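## Task

Carry the wooden spoon off the rectangle it starts on and put it into the pink rectangle. It must end fully within that rectangle, at rest and flat (broadest face down if it has one), with no contact with any other object. Apart from moments when it is mostly on a rectangle or held securely, it must not rest on, drag across or repeatedly bump the table or things on it, or the task fails. It does not count if only the robot is keeping it in place at the end. Finish by releasing it and moving the gripper away.

## Robot and tools

ROBOT AND FRAME. Two arms, left_arm and right_arm, each ending in a two-finger gripper. Results report poses in a single scene frame: origin on the tabletop midway between the arms, +x out over the table, +z up, and left_arm sits on the +y side. The names left and right do not correspond to sides of any camera image. Printed positions (metres) and orientations (quaternion wxyz) may be somewhat wrong, especially at long reach. The reported position is the point between the finger pads, roughly 1 cm short of the fingertips. Fingers extend along the gripper's own +z and close along its own y.

THE 14-NUMBER ROW. Every motion command is one flat list of 14 numbers, each in [-1, 1], covering both arms even when only one moves: dx, dy, dz, rx, ry, rz, opening for left_arm, then the same seven for right_arm. dx..rz are an offset, expressed in that gripper's own axes (not the scene frame), from the gripper pose shown in the most recent result; before any result in a scene shows it, and for later calls within one reply, the reference is where the gripper is when the call starts. Scale: 1.0 equals 0.6 m for dx, dy, dz and 180 degrees for the rotation; rx, ry, rz form a single rotation vector. Opening is absolute, not an offset: +1 fully open (0.094 m), -1 closed. All zeros is not a pause: it pulls the arm back to the reference pose.

TOOLS.
execute_actions: argument actions is a list holding one item or none. Empty list returns the current state. {"rows": [[14 numbers], ...], "steps": n} runs up to 15 control steps of 1/30 s, one row per step, the last row repeated if rows run out; each row is measured from the same reference pose, not chained from the previous row. {"steps": n} with no rows is a wait of up to 300 steps counted from the last result. Optional pictures (true/false) controls camera images, which are on by default.
move: target is one 14-number row as above (offset from last shown pose, absolute opening). The gripper travels in a straight line; both arms finish together, within 0.5 to 10 s (cut short at 10 s). speed is top path speed in m/s, 0.002 to 0.5, default 0.25; turning limited to double that in rad/s. Opening is sent at the start. Paths ignore obstacles and the other arm. The result adds a move: line with the ending (done, off_target, moving, held, fault) and any limits (paced = pose clipped; held = some steps blocked, after which the arm may jump faster), plus each gripper's distance from its target.
wait: seconds, 0 to 10; sends nothing new.
zoom_image: camera (cam_high 672x504, cam_low 672x504, cam_left_wrist 504x504, cam_right_wrist 504x504) and region [x0, y0, x1, y1] in pixels from the top-left, at most 504 by 504.
finished_scene: scene = the current scene's number; ends it irreversibly, grades it and, if there is another, returns its task.

CONTROLLER BEHAVIOUR. Each step the command is clipped to within 70 mm and 16 degrees of the measured pose, then solved by damped inverse kinematics, favouring position over orientation. Far targets need several actions; after an action the arm only continues to its last clipped pose, so read the result and send the remainder. Arms usually settle a centimetre or more low; to hold an arm still, send in a reply's first call the offset back to the desired pose, zeros afterwards, and raise the aim if it keeps sagging. A Hand target line shows where the controller is driving each gripper. The simulation keeps running while replies are composed. Joint limits (rad): waist ±2.880, shoulder 0 to 3.142, elbow 0 to 3.019, wrist pitch -1.693 to 1.571, wrist yaw ±1.571, wrist roll ±2.094.

RESULT LINES. State line gives both gripper poses. grip_measured is finger opening on the command scale (the last Joint positions value is the same in metres); each gripper may be off by about 1 mm. pose unreachable means the clearance check altered or blocked that arm's command; HELD marks affected steps. FAULT lines report arm stops. Joint torques are raw drive outputs with offsets and noise, not pure load. MOTOR HOT appears from 85 °C; at 100 °C the arm drops everything and falls (OVER-TEMPERATURE FAULT), so avoid holding loads longer than needed.

GRIPPING. To hold something, command an opening below grip_measured: roughly 0.03 lower for a firm grip, less for a gentle one. Pads press about 50-62 N each; very thin parts (under ~2 mm) get less force.

AVOID. Dropping objects, letting them drag or rest on the table outside a rectangle, knocking anything off the table, fast contacts or targets set deep past a contact (both press harder), and letting the arms collide. An arm blocked by an object keeps pushing until a new command. Objects may occasionally get a brief push from outside. When done, release and lift clear before finishing.

Each tool is called after "Call:" in YAML: its name, and indented under it one key for each argument.

## Session

Call:
execute_actions:
  actions: []

Scene clock: 0.00 s of 4200.00 s.
left_arm: end_effector_position=(+0.1226, -0.0834, +0.1239) grip_measured=+1.000 end_effector_quat_wxyz=(-0.207, +0.201, +0.804, -0.521) | right_arm: end_effector_position=(+0.2834, -0.4358, +0.2795) grip_measured=+1.000 end_effector_quat_wxyz=(+0.453, +0.341, +0.809, +0.157)
Joint positions: left_arm=[-1.001  1.348  0.589 -0.283  1.125 -0.708  0.094] | right_arm=[-0.54   0.654  0.656 -0.627 -0.389  0.467  0.094]
Joint velocities: left_arm=[-0.015  0.005 -0.007 -0.037 -0.022 -0.022  0.   ] | right_arm=[ 0.005 -0.005 -0.012 -0.012 -0.007  0.022  0.   ]
Joint torques (N m, as the arm reports them, + toward a larger angle): no reading
Motor temperatures (°C, as the motors report them): left_arm=[26 29 27 25 25 28] | right_arm=[29 27 27 26 26 26]
Hand target (left_arm): +0.128, -0.090, +0.132; -0.198, +0.207, +0.800, -0.527
Hand target (right_arm): +0.287, -0.438, +0.297; +0.467, +0.335, +0.804, +0.155

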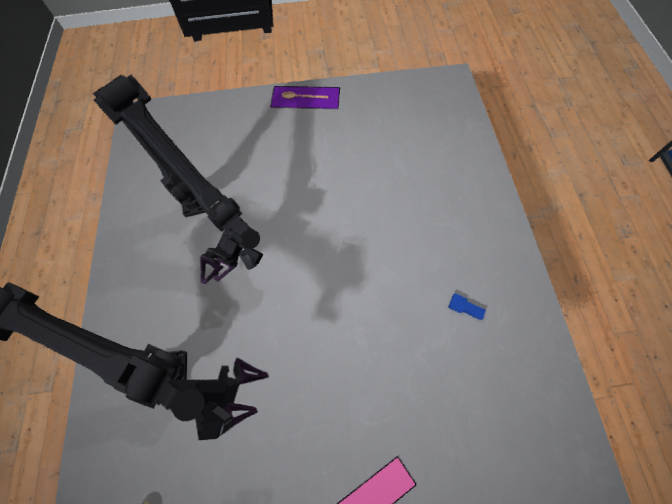

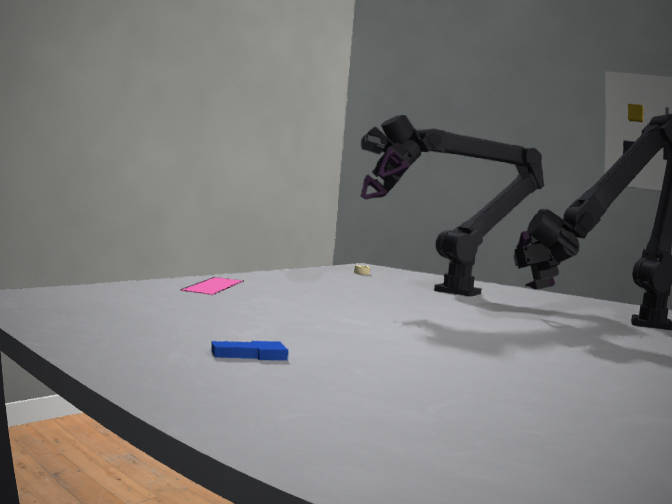

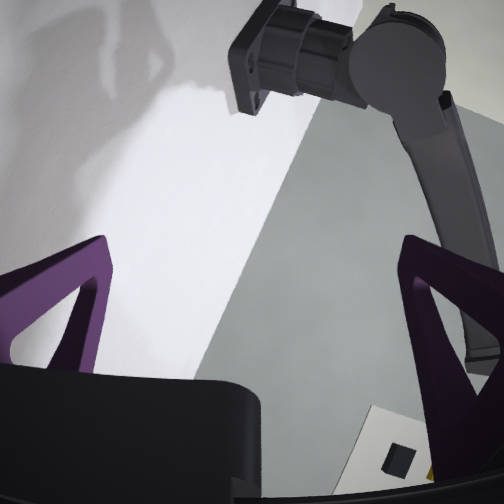

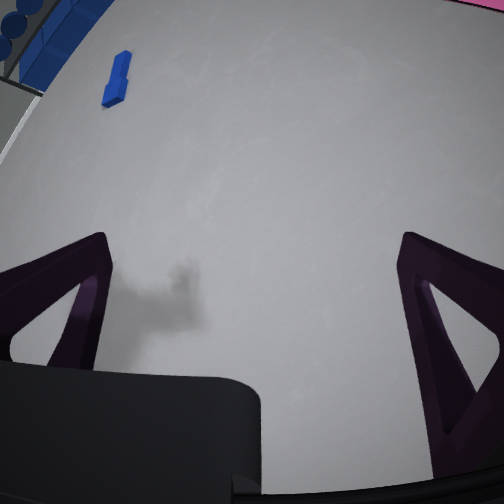

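Call:
move:
  target: [-0.17,0.18,-0.87,-0.355,-0.141,-0.137,1,0.14,0.34,0.43,0.107,0.308,-0.232,1]
  speed: 0.4

Call:
move:
  target: [-0.05,0.75,0.17,0,0,0.07,1,0,0.1,0.05,0,0,0.5,1]
  speed: 0.4

Scene clock: 3.50 s of 4200.00 s.
left_arm: end_effector_position=(+0.4931, +0.2943, +0.1917) grip_measured=+1.000 end_effector_quat_wxyz=(-0.010, -0.006, +1.000, +0.010) | right_arm: end_effector_position=(+0.5425, -0.2538, +0.1862) grip_measured=+1.000 end_effector_quat_wxyz=(-0.022, +0.009, +1.000, +0.013)
Joint positions: left_arm=[-0.134  1.635  1.46  -1.415 -0.02  -0.005  0.094] | right_arm=[ 0.102  1.913  1.828 -1.527 -0.03   0.127  0.094]
Joint velocities: left_arm=[-0.015  0.005 -0.017 -0.002 -0.066 -0.022  0.   ] | right_arm=[-0.015 -0.005 -0.007  0.007 -0.037  0.022  0.   ]
Joint torques (N m, as the arm reports them, + toward a larger angle): left_arm=[  0.92 -15.05  11.43   0.08  -0.11   0.17] | right_arm=[ -0.68 -18.11  15.34   0.14   0.3   -0.13]
Motor temperatures (°C, as the motors report them): left_arm=[26 30 28 25 25 28] | right_arm=[29 27 28 26 26 26]
Hand target (left_arm): +0.507, +0.296, +0.206; +0.008, -0.002, +1.000, +0.011
Hand target (right_arm): +0.555, -0.251, +0.204; -0.002, +0.003, +1.000, +0.013
Off the commanded pose (left_arm): 0.017 m, 2 deg.
Off the commanded pose (right_arm): 0.021 m, 3 deg.
move: off_target (left_arm, right_arm)

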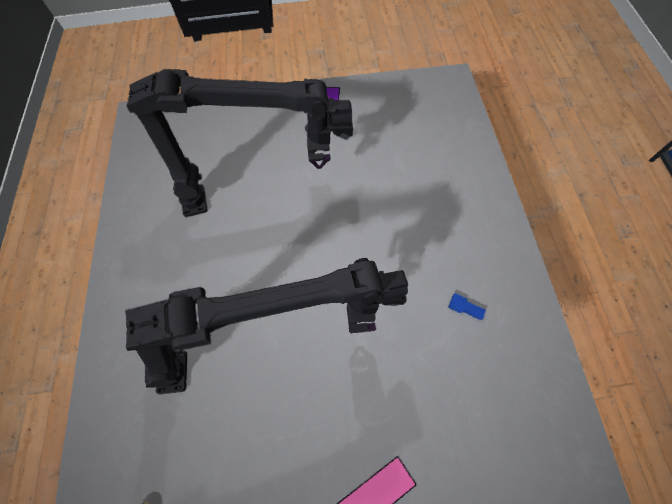

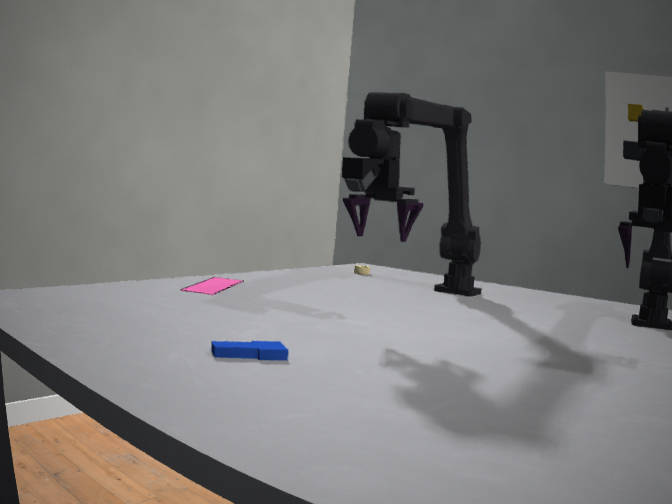

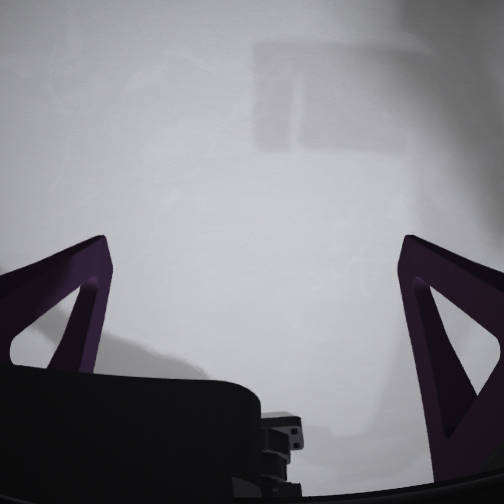

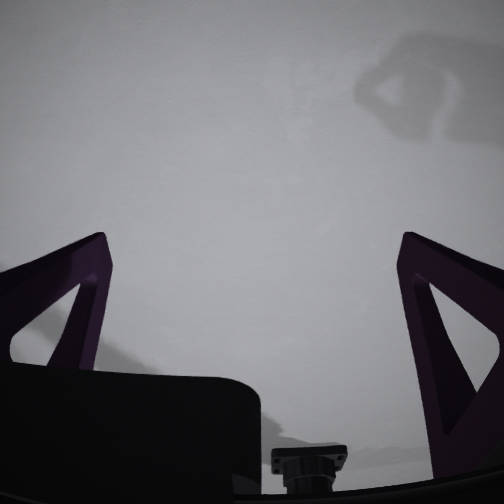

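Scene clock: 6.20 s of 4200.00 s.
left_arm: end_effector_position=(+0.5051, +0.7410, +0.0808) grip_measured=+1.000 end_effector_quat_wxyz=(-0.031, +0.094, +0.995, +0.005) | right_arm: end_effector_position=(+0.5432, -0.2008, +0.1738) grip_measured=+1.000 end_effector_quat_wxyz=(-0.017, +0.713, +0.700, +0.001)
Joint positions: left_arm=[ 0.586  2.22   2.05  -1.436 -0.051  0.915  0.094] | right_arm=[ 0.191  1.926  1.815 -1.477 -0.03   1.787  0.094]
Joint velocities: left_arm=[-0.015 -0.024 -0.007 -0.002  0.037  0.051  0.   ] | right_arm=[ 0.005  0.015 -0.002 -0.002  0.051  0.007  0.   ]
Joint torques (N m, as the arm reports them, + toward a larger angle): left_arm=[  0.29 -24.45  11.66  -0.2   -0.02   0.23] | right_arm=[ -0.18 -17.01   9.54   0.77   0.02   0.06]
Motor temperatures (°C, as the motors report them): left_arm=[26 30 29 25 25 28] | right_arm=[29 28 29 26 26 26]
Hand target (left_arm): +0.516, +0.748, +0.096; -0.019, +0.104, +0.994, +0.018
Hand target (right_arm): +0.543, -0.194, +0.157; -0.025, +0.713, +0.700, -0.007
Off the commanded pose (left_arm): 0.021 m, 3 deg.
Off the commanded pose (right_arm): 0.018 m, 1 deg.
move: off_target (left_arm, right_arm)

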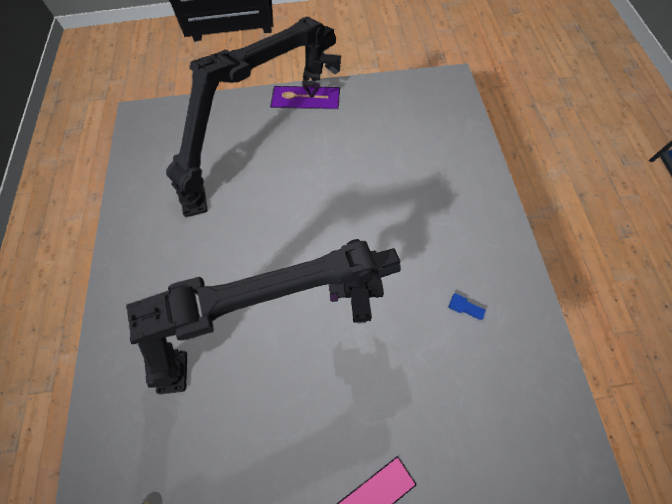

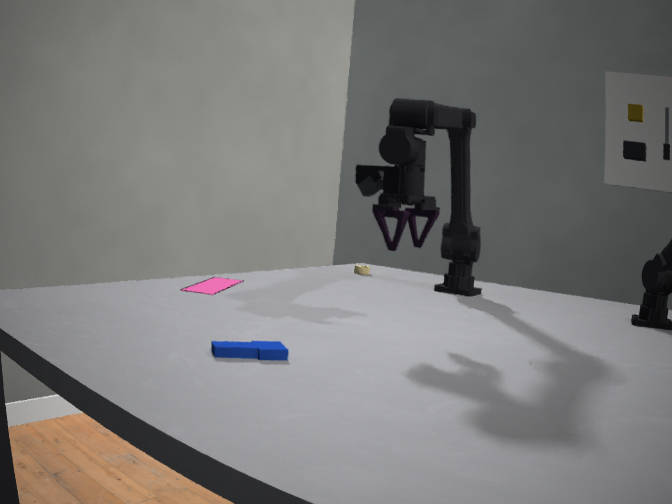

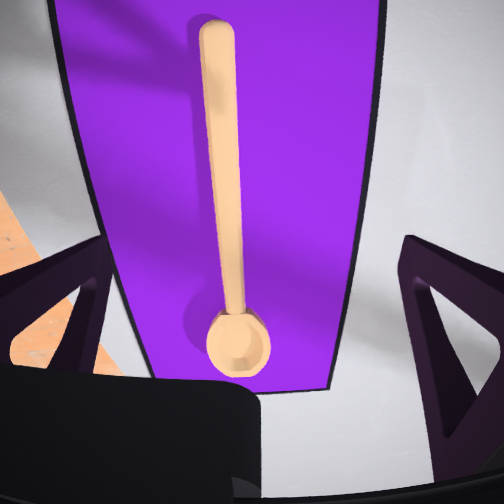

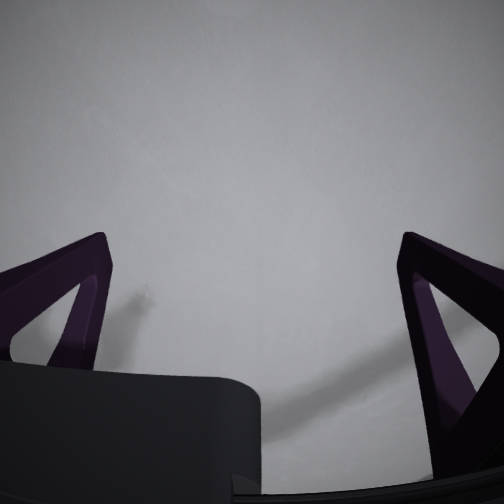

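Call:
move:
  target: [-0.065,0.025,0.085,0,0,0,0.3,0.08,0.02,0.03,0,0.06,0,1]
  speed: 0.1

Scene clock: 7.97 s of 4200.00 s.
left_arm: end_effector_position=(+0.5269, +0.7448, +0.0282) grip_measured=+0.301 end_effector_quat_wxyz=(-0.039, +0.097, +0.995, -0.004) | right_arm: end_effector_position=(+0.5536, -0.1613, +0.1688) grip_measured=+1.000 end_effector_quat_wxyz=(-0.077, +0.710, +0.696, +0.073)
Joint positions: left_arm=[ 0.569  2.336  2.117 -1.412 -0.051  0.902  0.061] | right_arm=[ 0.201  1.942  1.815 -1.404 -0.209  1.805  0.094]
Joint velocities: left_arm=[-0.005 -0.024  0.017  0.002 -0.037  0.007 -0.   ] | right_arm=[-0.005  0.005  0.007  0.007  0.007 -0.022  0.   ]
Joint torques (N m, as the arm reports them, + toward a larger angle): left_arm=[ -0.11 -24.38  11.04   0.53   0.14  -0.12] | right_arm=[  0.2  -17.26  10.79   0.89  -0.13   0.05]
Motor temperatures (°C, as the motors report them): left_arm=[26 31 29 25 25 28] | right_arm=[29 28 29 26 26 26]
Hand target (left_arm): +0.542, +0.747, +0.027; -0.030, +0.094, +0.995, +0.005
Hand target (right_arm): +0.556, -0.153, +0.157; -0.082, +0.710, +0.696, +0.069
Off the commanded pose (left_arm): 0.017 m, 1 deg.
Off the commanded pose (right_arm): 0.015 m, 1 deg.
move: off_target (left_arm, right_arm)

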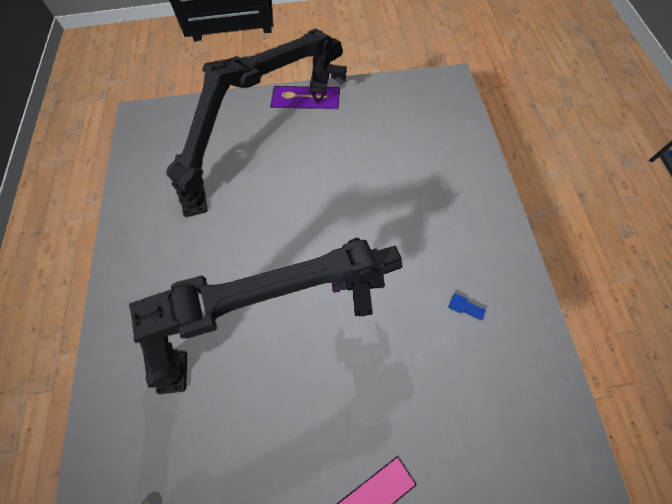

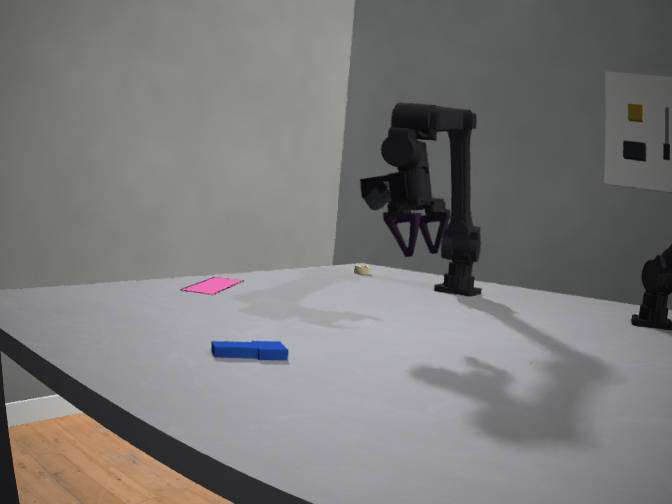

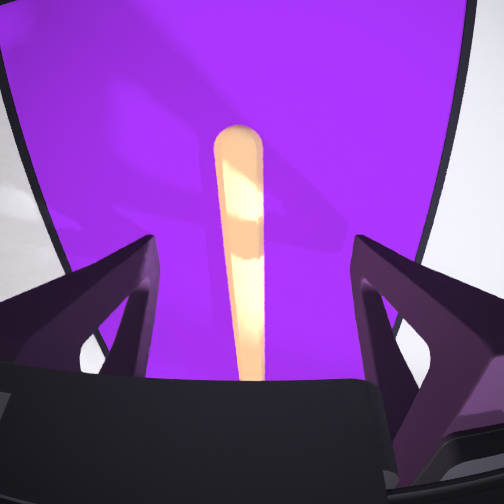

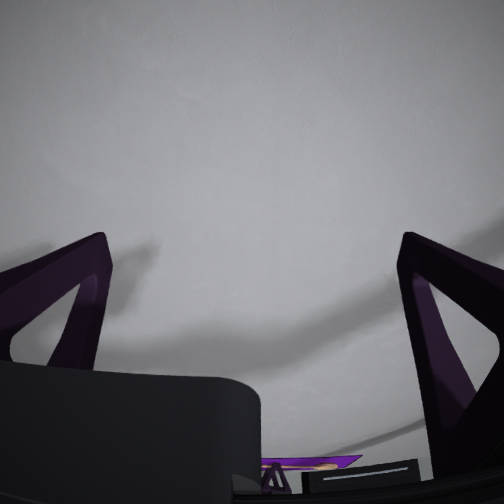

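Call:
move:
  target: [0,0.004,0.02,-0.012,0,-0.015,-0.3,0,0,0,0,0,0,1]
  speed: 0.05

Call:
move:
  target: [0,0,0,0,0,0,-0.95,0,0,0,0,0,0,1]

Call:
move:
  target: [0,-0.03,-0.17,0,-0.01,0,-0.95,0,0,0,0,0,0,1]
  speed: 0.15

Scene clock: 9.50 s of 4200.00 s.
left_arm: end_effector_position=(+0.5265, +0.7484, +0.0256) grip_measured=-0.299 end_effector_quat_wxyz=(-0.034, +0.082, +0.996, +0.014) | right_arm: end_effector_position=(+0.5536, -0.1613, +0.1688) grip_measured=+1.000 end_effector_quat_wxyz=(-0.077, +0.711, +0.696, +0.073)
Joint positions: left_arm=[ 0.569  2.319  2.079 -1.358 -0.069  0.873  0.033] | right_arm=[ 0.201  1.942  1.815 -1.404 -0.209  1.805  0.094]
Joint velocities: left_arm=[-0.005 -0.024  0.012 -0.017 -0.037 -0.022  0.   ] | right_arm=[-0.005 -0.005 -0.017 -0.022 -0.022 -0.007  0.   ]
Joint torques (N m, as the arm reports them, + toward a larger angle): left_arm=[  0.66 -25.13   6.64   1.03  -0.26  -0.12] | right_arm=[ -0.97 -19.06  10.26   0.55   0.06  -0.03]
Motor temperatures (°C, as the motors report them): left_arm=[26 31 29 25 25 28] | right_arm=[29 28 29 26 26 26]
Hand target (left_arm): +0.526, +0.747, +0.016; -0.038, +0.074, +0.996, +0.015
Hand target (right_arm): +0.554, -0.161, +0.169; -0.077, +0.710, +0.696, +0.073
Off the commanded pose (left_arm): 0.010 m, 1 deg.
Off the commanded pose (right_arm): 0.000 m, 0 deg.
move: done

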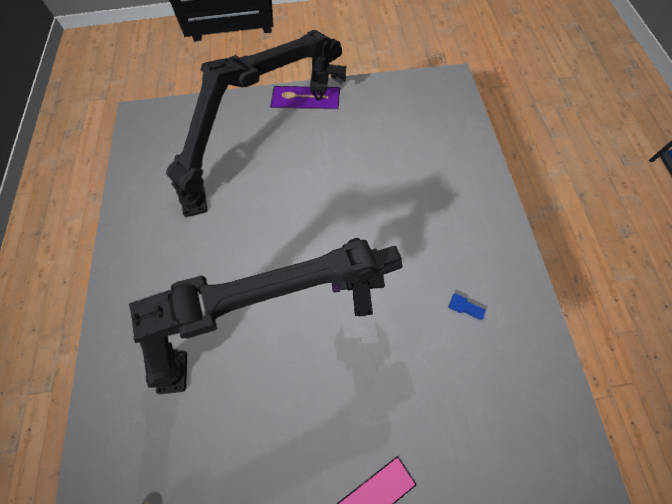

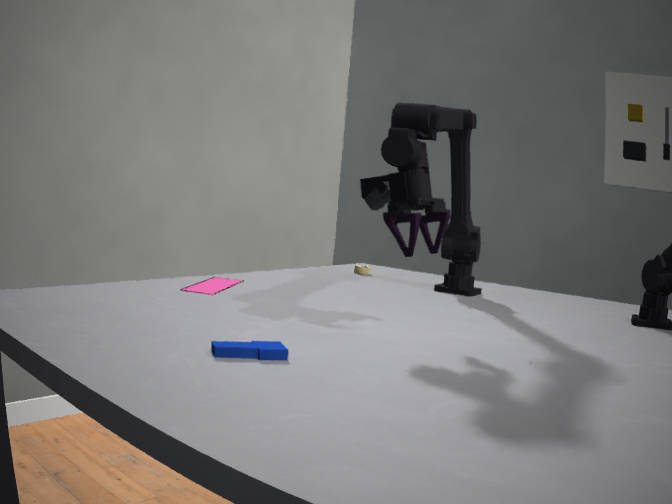

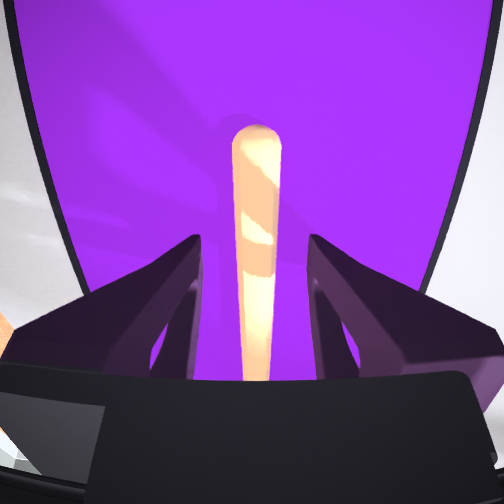

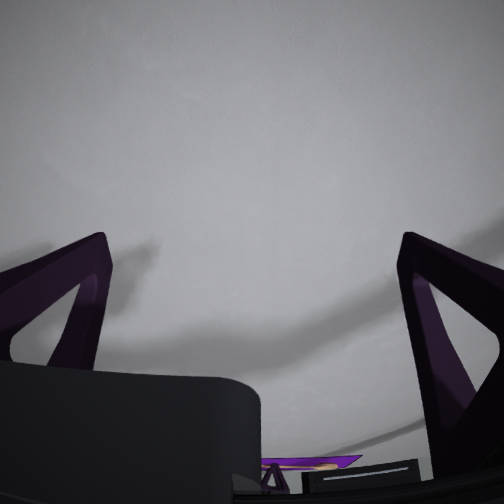

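Scene clock: 10.00 s of 4200.00 s.
left_arm: end_effector_position=(+0.5265, +0.7483, +0.0261) grip_measured=-0.809 end_effector_quat_wxyz=(-0.034, +0.082, +0.996, +0.014) | right_arm: end_effector_position=(+0.5536, -0.1613, +0.1688) grip_measured=+1.000 end_effector_quat_wxyz=(-0.077, +0.711, +0.696, +0.073)
Joint positions: left_arm=[ 0.569  2.318  2.079 -1.359 -0.068  0.873  0.009] | right_arm=[ 0.201  1.942  1.815 -1.404 -0.209  1.805  0.094]
Joint velocities: left_arm=[-0.024 -0.015  0.002 -0.017 -0.037 -0.007 -0.001] | right_arm=[-0.015 -0.015 -0.017  0.002  0.037 -0.022  0.   ]
Joint torques (N m, as the arm reports them, + toward a larger angle): left_arm=[  1.12 -26.04   7.64   0.18   0.     0.04] | right_arm=[ -0.96 -19.02  10.27   0.53   0.07  -0.03]
Motor temperatures (°C, as the motors report them): left_arm=[26 31 29 25 25 28] | right_arm=[29 28 29 26 26 26]
Hand target (left_arm): +0.527, +0.748, +0.026; -0.034, +0.082, +0.996, +0.014
Hand target (right_arm): +0.554, -0.161, +0.169; -0.077, +0.711, +0.696, +0.073
Off the commanded pose (left_arm): 0.001 m, 0 deg.
Off the commanded pose (right_arm): 0.000 m, 0 deg.
move: done

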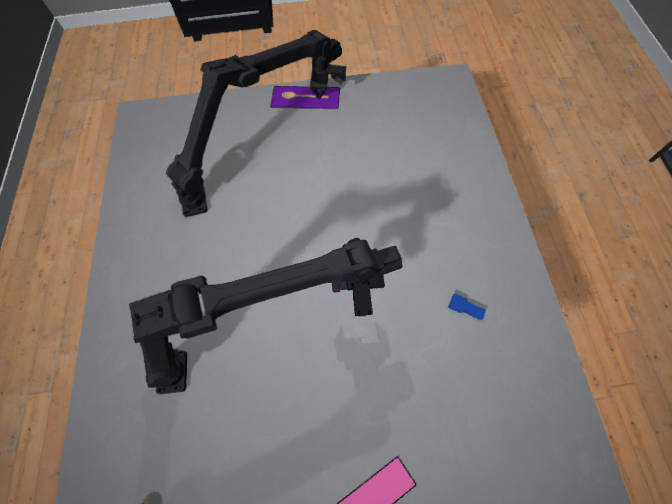

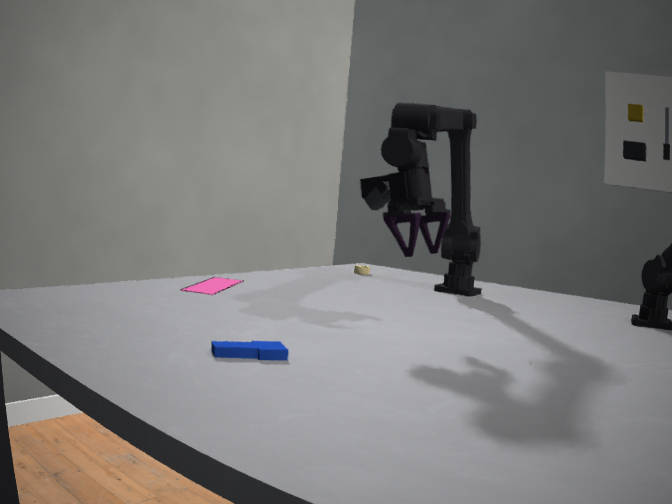

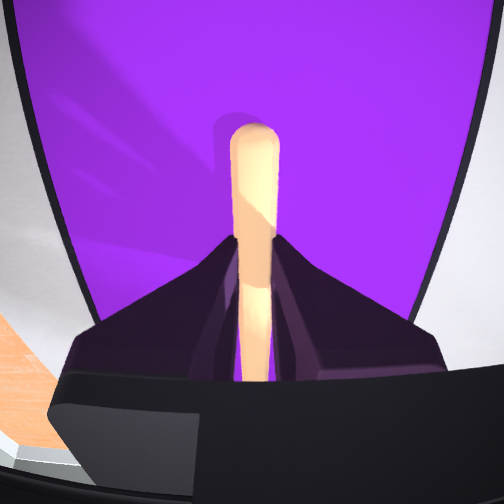

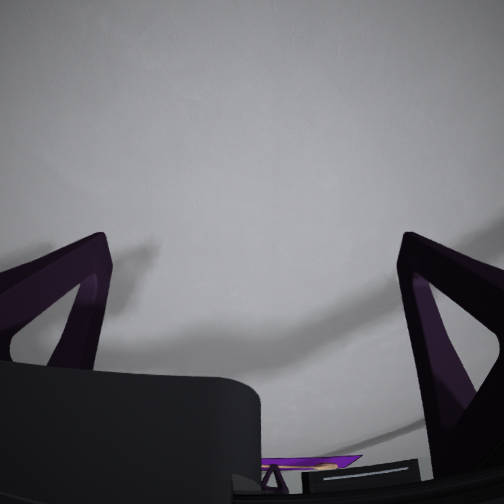

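Scene clock: 11.17 s of 4200.00 s.
left_arm: end_effector_position=(+0.5157, +0.7286, +0.1044) grip_measured=-0.809 end_effector_quat_wxyz=(-0.035, +0.084, +0.996, -0.004) | right_arm: end_effector_position=(+0.5536, -0.1613, +0.1688) grip_measured=+1.000 end_effector_quat_wxyz=(-0.077, +0.711, +0.696, +0.073)
Joint positions: left_arm=[ 0.563  2.224  2.119 -1.521 -0.045  0.871  0.009] | right_arm=[ 0.201  1.942  1.815 -1.404 -0.209  1.805  0.094]
Joint velocities: left_arm=[ 0.005 -0.005  0.022 -0.002  0.037 -0.037 -0.   ] | right_arm=[ 0.005 -0.005 -0.002 -0.007  0.007 -0.051  0.   ]
Joint torques (N m, as the arm reports them, + toward a larger angle): left_arm=[  0.1  -26.27  11.39  -0.17   0.13  -0.13] | right_arm=[ -0.97 -19.05  10.25   0.53   0.06  -0.03]
Motor temperatures (°C, as the motors report them): left_arm=[26 31 29 25 25 28] | right_arm=[29 28 29 26 26 26]
Hand target (left_arm): +0.530, +0.728, +0.128; -0.018, +0.082, +0.996, +0.013
Hand target (right_arm): +0.554, -0.161, +0.169; -0.077, +0.711, +0.696, +0.073
Off the commanded pose (left_arm): 0.027 m, 3 deg.
Off the commanded pose (right_arm): 0.000 m, 0 deg.
move: off_target (left_arm)

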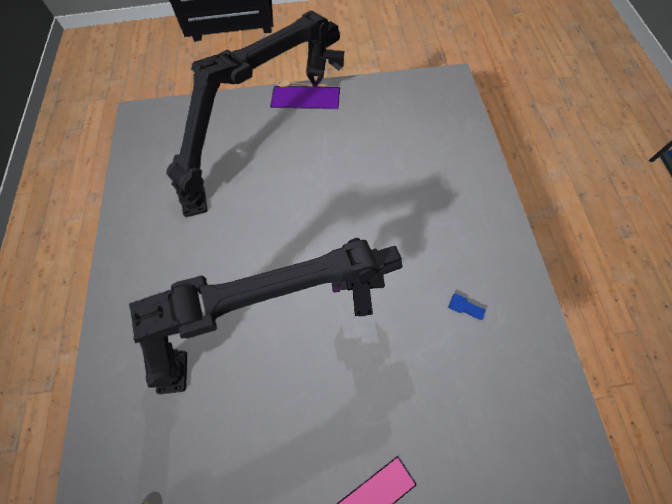

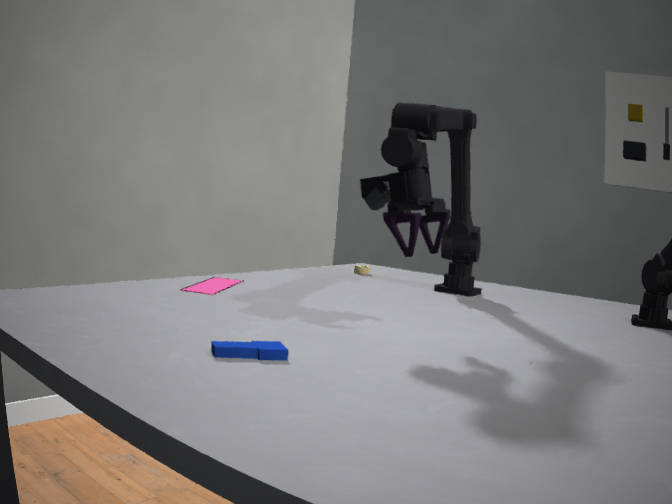

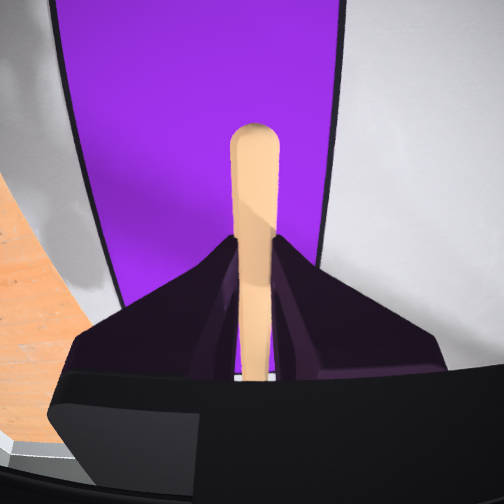

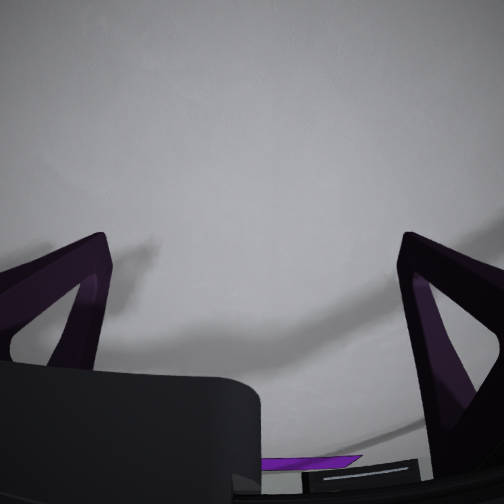

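Call:
move:
  target: [-0.255,-0.995,-0.115,0.039,-0.008,-0.56,-0.95,0.1,0,0.05,0,0.05,0,1]
  speed: 0.3

Scene clock: 15.33 s of 4200.00 s.
left_arm: end_effector_position=(+0.5528, +0.1120, +0.1738) grip_measured=-0.809 end_effector_quat_wxyz=(-0.033, -0.708, +0.705, -0.032) | right_arm: end_effector_position=(+0.5571, -0.1050, +0.1698) grip_measured=+1.000 end_effector_quat_wxyz=(-0.122, +0.702, +0.688, +0.139)
Joint positions: left_arm=[-0.426  1.842  1.688 -1.392  0.089 -1.861  0.009] | right_arm=[ 0.25   1.942  1.796 -1.299 -0.351  1.872  0.094]
Joint velocities: left_arm=[-0.005  0.005 -0.017  0.002  0.051 -0.022  0.001] | right_arm=[ 0.005 -0.024 -0.002  0.002 -0.022  0.022  0.   ]
Joint torques (N m, as the arm reports them, + toward a larger angle): left_arm=[  1.04 -18.66  11.52   0.03  -0.16  -0.09] | right_arm=[ -0.01 -17.38   9.71   1.07  -0.24   0.07]
Motor temperatures (°C, as the motors report them): left_arm=[26 32 30 25 25 28] | right_arm=[29 29 29 26 26 26]
Hand target (left_arm): +0.566, +0.111, +0.187; +0.025, +0.715, -0.697, +0.045
Hand target (right_arm): +0.555, -0.097, +0.152; -0.131, +0.702, +0.688, +0.129
Off the commanded pose (left_arm): 0.019 m, 2 deg.
Off the commanded pose (right_arm): 0.020 m, 2 deg.
move: off_target (left_arm, right_arm)

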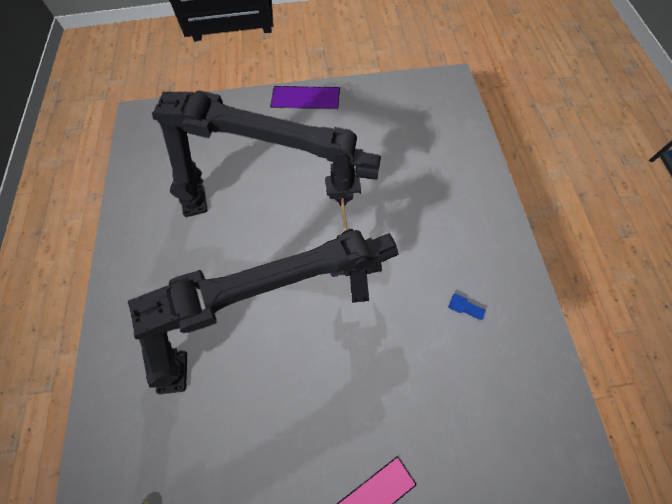

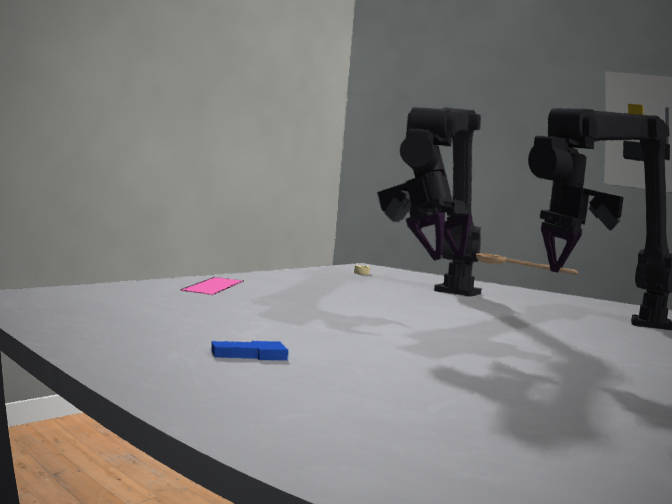

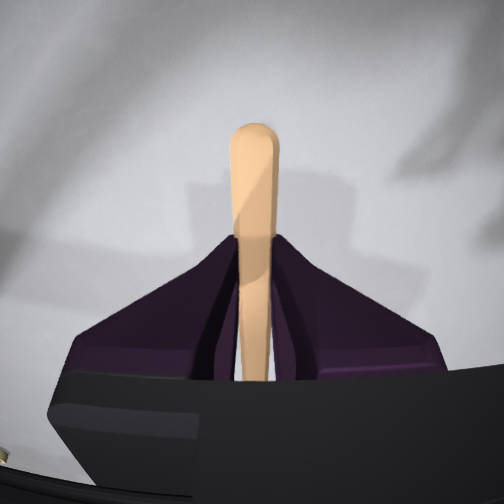

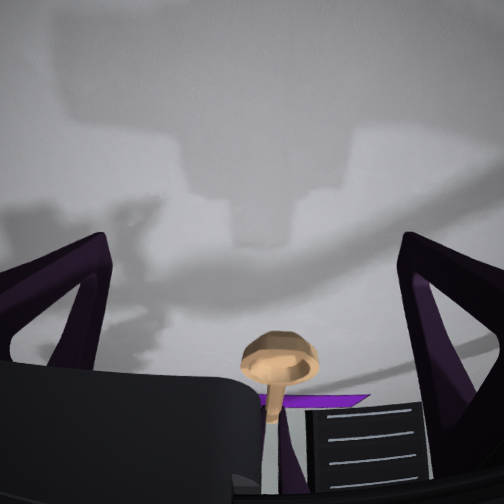

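Call:
move:
  target: [0,-0.01,-0.012,0,0,0,-0.95,0.19,-0.015,0.075,0,0,0.01,0.8]
  speed: 0.1

Scene clock: 17.43 s of 4200.00 s.
left_arm: end_effector_position=(+0.5489, +0.1131, +0.1737) grip_measured=-0.809 end_effector_quat_wxyz=(-0.037, -0.709, +0.704, -0.025) | right_arm: end_effector_position=(+0.5383, +0.0087, +0.1618) grip_measured=+0.803 end_effector_quat_wxyz=(-0.132, +0.707, +0.684, +0.124)
Joint positions: left_arm=[-0.426  1.842  1.688 -1.409  0.089 -1.863  0.009] | right_arm=[ 0.431  2.014  1.889 -1.289 -0.332  2.068  0.085]
Joint velocities: left_arm=[ 0.005  0.005 -0.022  0.002  0.022  0.022 -0.001] | right_arm=[ 0.005 -0.015 -0.012 -0.012 -0.037 -0.081  0.   ]
Joint torques (N m, as the arm reports them, + toward a larger angle): left_arm=[  0.82 -18.18  10.44  -0.11  -0.04   0.12] | right_arm=[ -0.84 -18.08  15.66   0.63   0.14   0.05]
Motor temperatures (°C, as the motors report them): left_arm=[26 32 30 25 25 28] | right_arm=[29 29 30 26 26 26]
Hand target (left_arm): +0.559, +0.113, +0.181; +0.033, +0.708, -0.705, +0.032
Hand target (right_arm): +0.552, +0.017, +0.168; -0.127, +0.707, +0.683, +0.136
Off the commanded pose (left_arm): 0.012 m, 1 deg.
Off the commanded pose (right_arm): 0.017 m, 2 deg.
joint sent to its limit (right arm) — the command would take joint 6 (wrist roll) past its upper limit, so that joint was sent only as far as its limit.
move: off_target (left_arm, right_arm)

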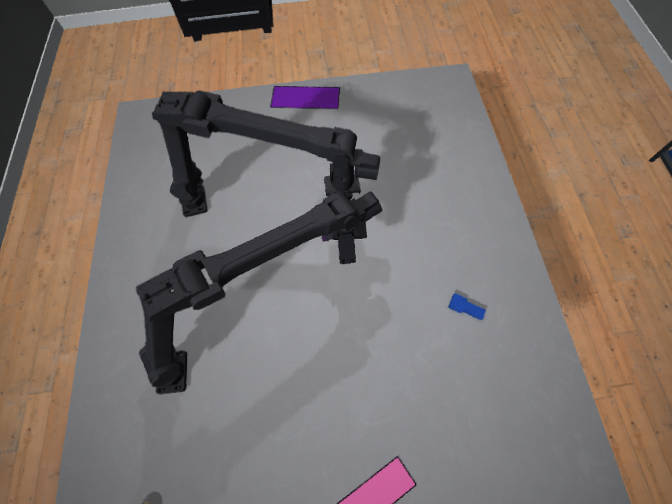

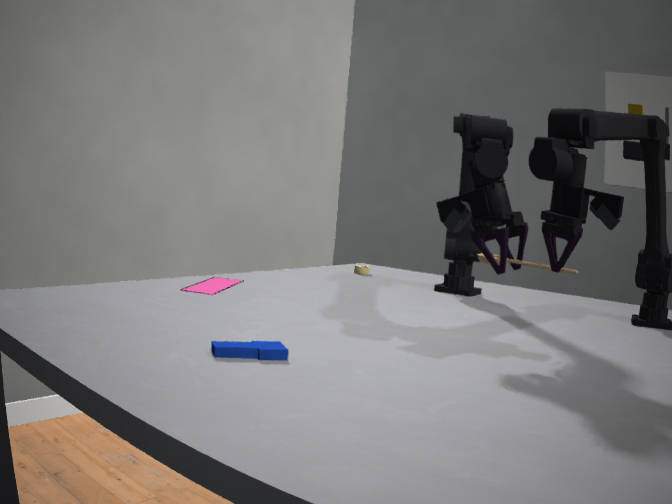

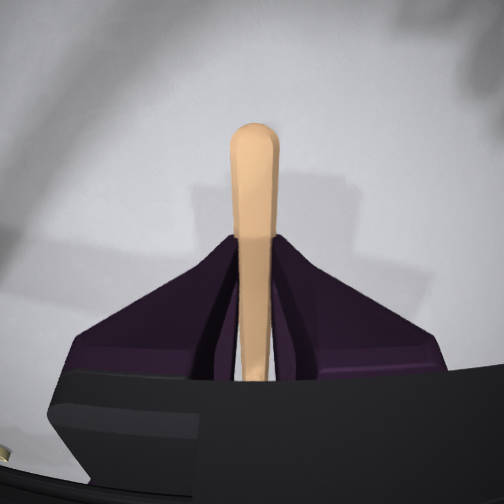

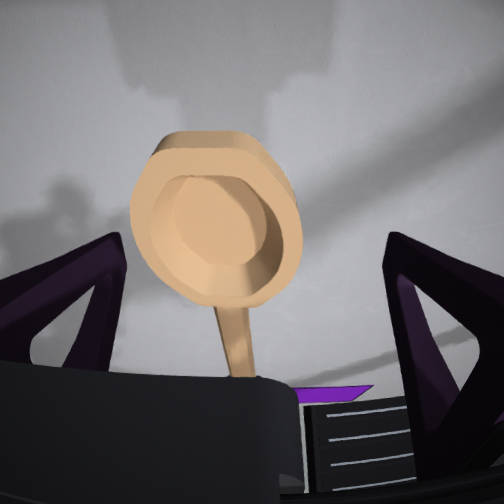

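Call:
move:
  target: [0,0,0,0,0,0,-0.95,0.035,0.03,-0.025,-0.008,0,-0.015,0.5]
  speed: 0.05

Scene clock: 18.87 s of 4200.00 s.
left_arm: end_effector_position=(+0.5489, +0.1131, +0.1737) grip_measured=-0.809 end_effector_quat_wxyz=(-0.037, -0.709, +0.704, -0.025) | right_arm: end_effector_position=(+0.5472, +0.0113, +0.1816) grip_measured=+0.503 end_effector_quat_wxyz=(-0.125, +0.699, +0.692, +0.131)
Joint positions: left_arm=[-0.426  1.842  1.688 -1.409  0.089 -1.863  0.009] | right_arm=[ 0.431  2.026  1.958 -1.333 -0.323  2.047  0.071]
Joint velocities: left_arm=[-0.005 -0.015 -0.017 -0.012 -0.037 -0.007  0.001] | right_arm=[-0.005  0.015 -0.007 -0.007 -0.037  0.022  0.   ]
Joint torques (N m, as the arm reports them, + toward a larger angle): left_arm=[  0.74 -19.34   7.75   0.25  -0.02   0.06] | right_arm=[ -0.12 -17.73  15.52   0.44   0.16  -0.13]
Motor temperatures (°C, as the motors report them): left_arm=[26 32 30 25 25 28] | right_arm=[29 29 30 26 26 26]
Hand target (left_arm): +0.549, +0.113, +0.174; +0.037, +0.709, -0.704, +0.025
Hand target (right_arm): +0.556, +0.022, +0.183; -0.120, +0.692, +0.699, +0.137
Off the commanded pose (left_arm): 0.000 m, 0 deg.
Off the commanded pose (right_arm): 0.015 m, 1 deg.
move: off_target (right_arm)

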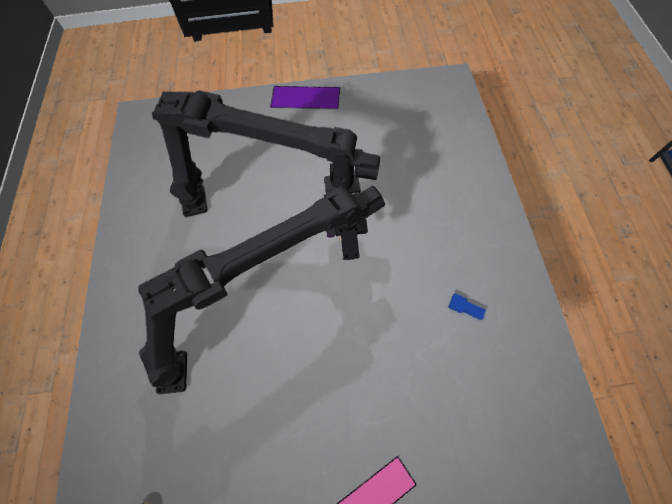

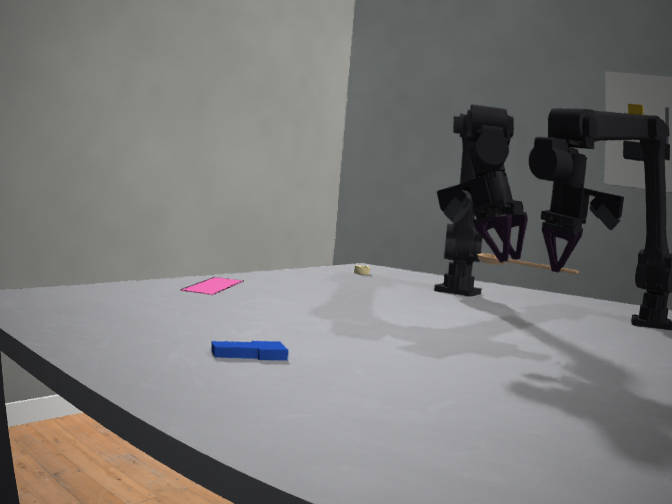

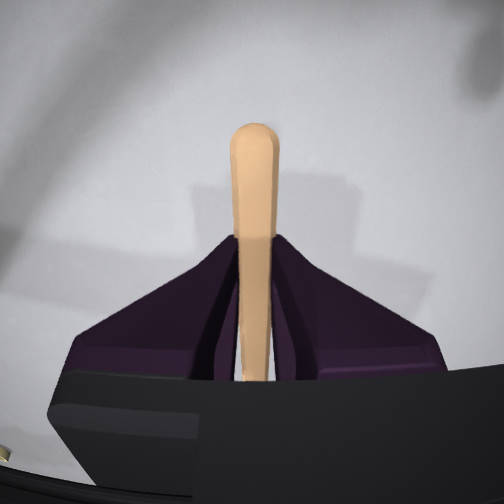

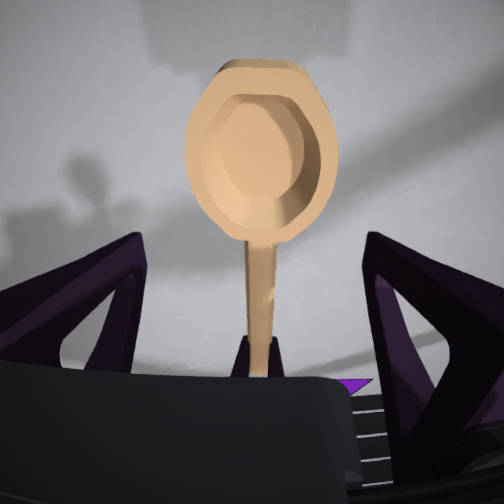

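Call:
move:
  target: [0,0,0,0,0,0,-0.95,0.025,0.005,0.038,0,0,0,0]
  speed: 0.05

Scene clock: 20.30 s of 4200.00 s.
left_arm: end_effector_position=(+0.5489, +0.1131, +0.1737) grip_measured=-0.809 end_effector_quat_wxyz=(-0.037, -0.709, +0.704, -0.025) | right_arm: end_effector_position=(+0.5447, +0.0242, +0.1735) grip_measured=+0.003 end_effector_quat_wxyz=(-0.127, +0.699, +0.692, +0.130)
Joint positions: left_arm=[-0.426  1.842  1.688 -1.409  0.089 -1.863  0.009] | right_arm=[ 0.45   2.039  1.958 -1.317 -0.323  2.067  0.047]
Joint velocities: left_arm=[-0.015 -0.015  0.037 -0.012  0.007  0.007 -0.   ] | right_arm=[-0.005 -0.005 -0.002 -0.002 -0.051  0.022 -0.001]
Joint torques (N m, as the arm reports them, + toward a larger angle): left_arm=[  0.52 -19.27   7.8    0.21  -0.02   0.05] | right_arm=[ -0.26 -19.05  12.71   1.16   0.15   0.06]
Motor temperatures (°C, as the motors report them): left_arm=[26 32 30 25 25 28] | right_arm=[29 29 30 26 26 26]
Hand target (left_arm): +0.549, +0.113, +0.174; +0.037, +0.709, -0.704, +0.025
Hand target (right_arm): +0.551, +0.033, +0.165; -0.125, +0.699, +0.692, +0.131
Off the commanded pose (left_arm): 0.000 m, 0 deg.
Off the commanded pose (right_arm): 0.013 m, 0 deg.
move: off_target (right_arm)

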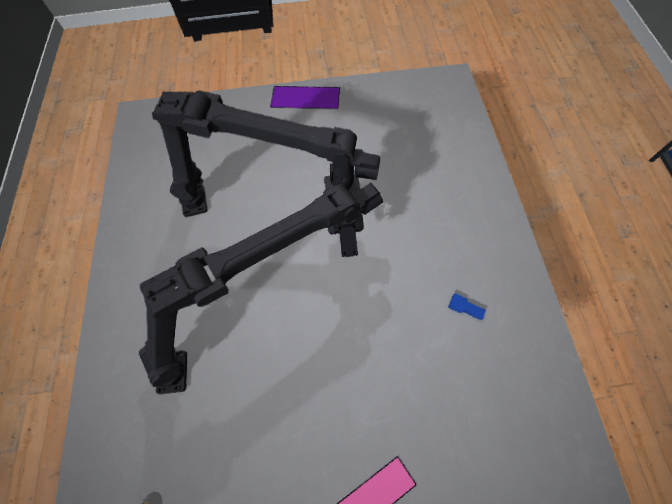

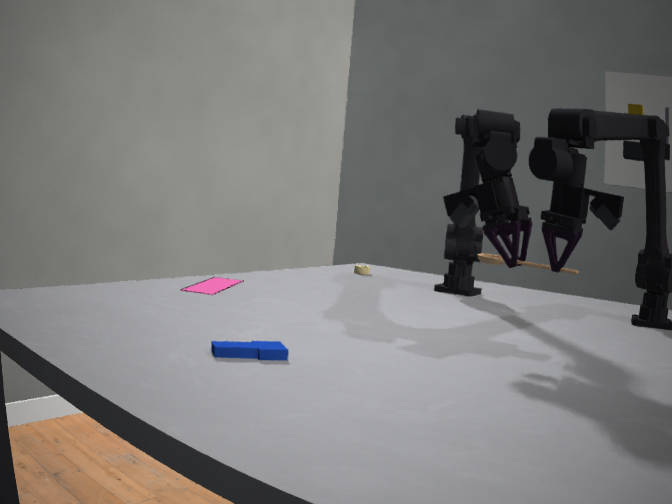

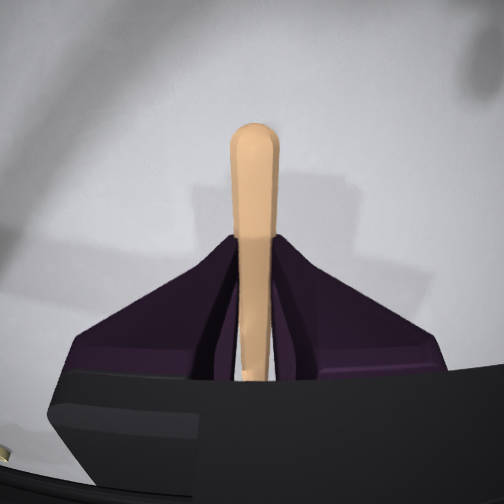

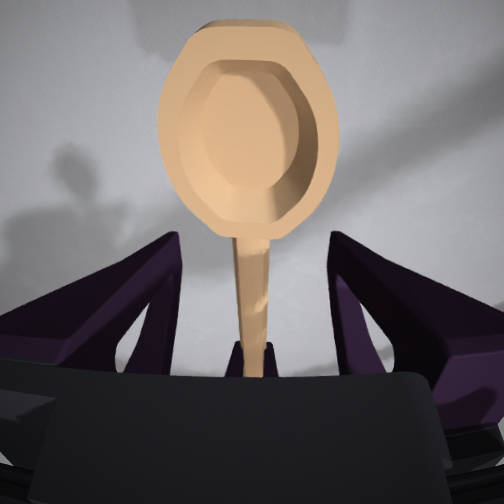

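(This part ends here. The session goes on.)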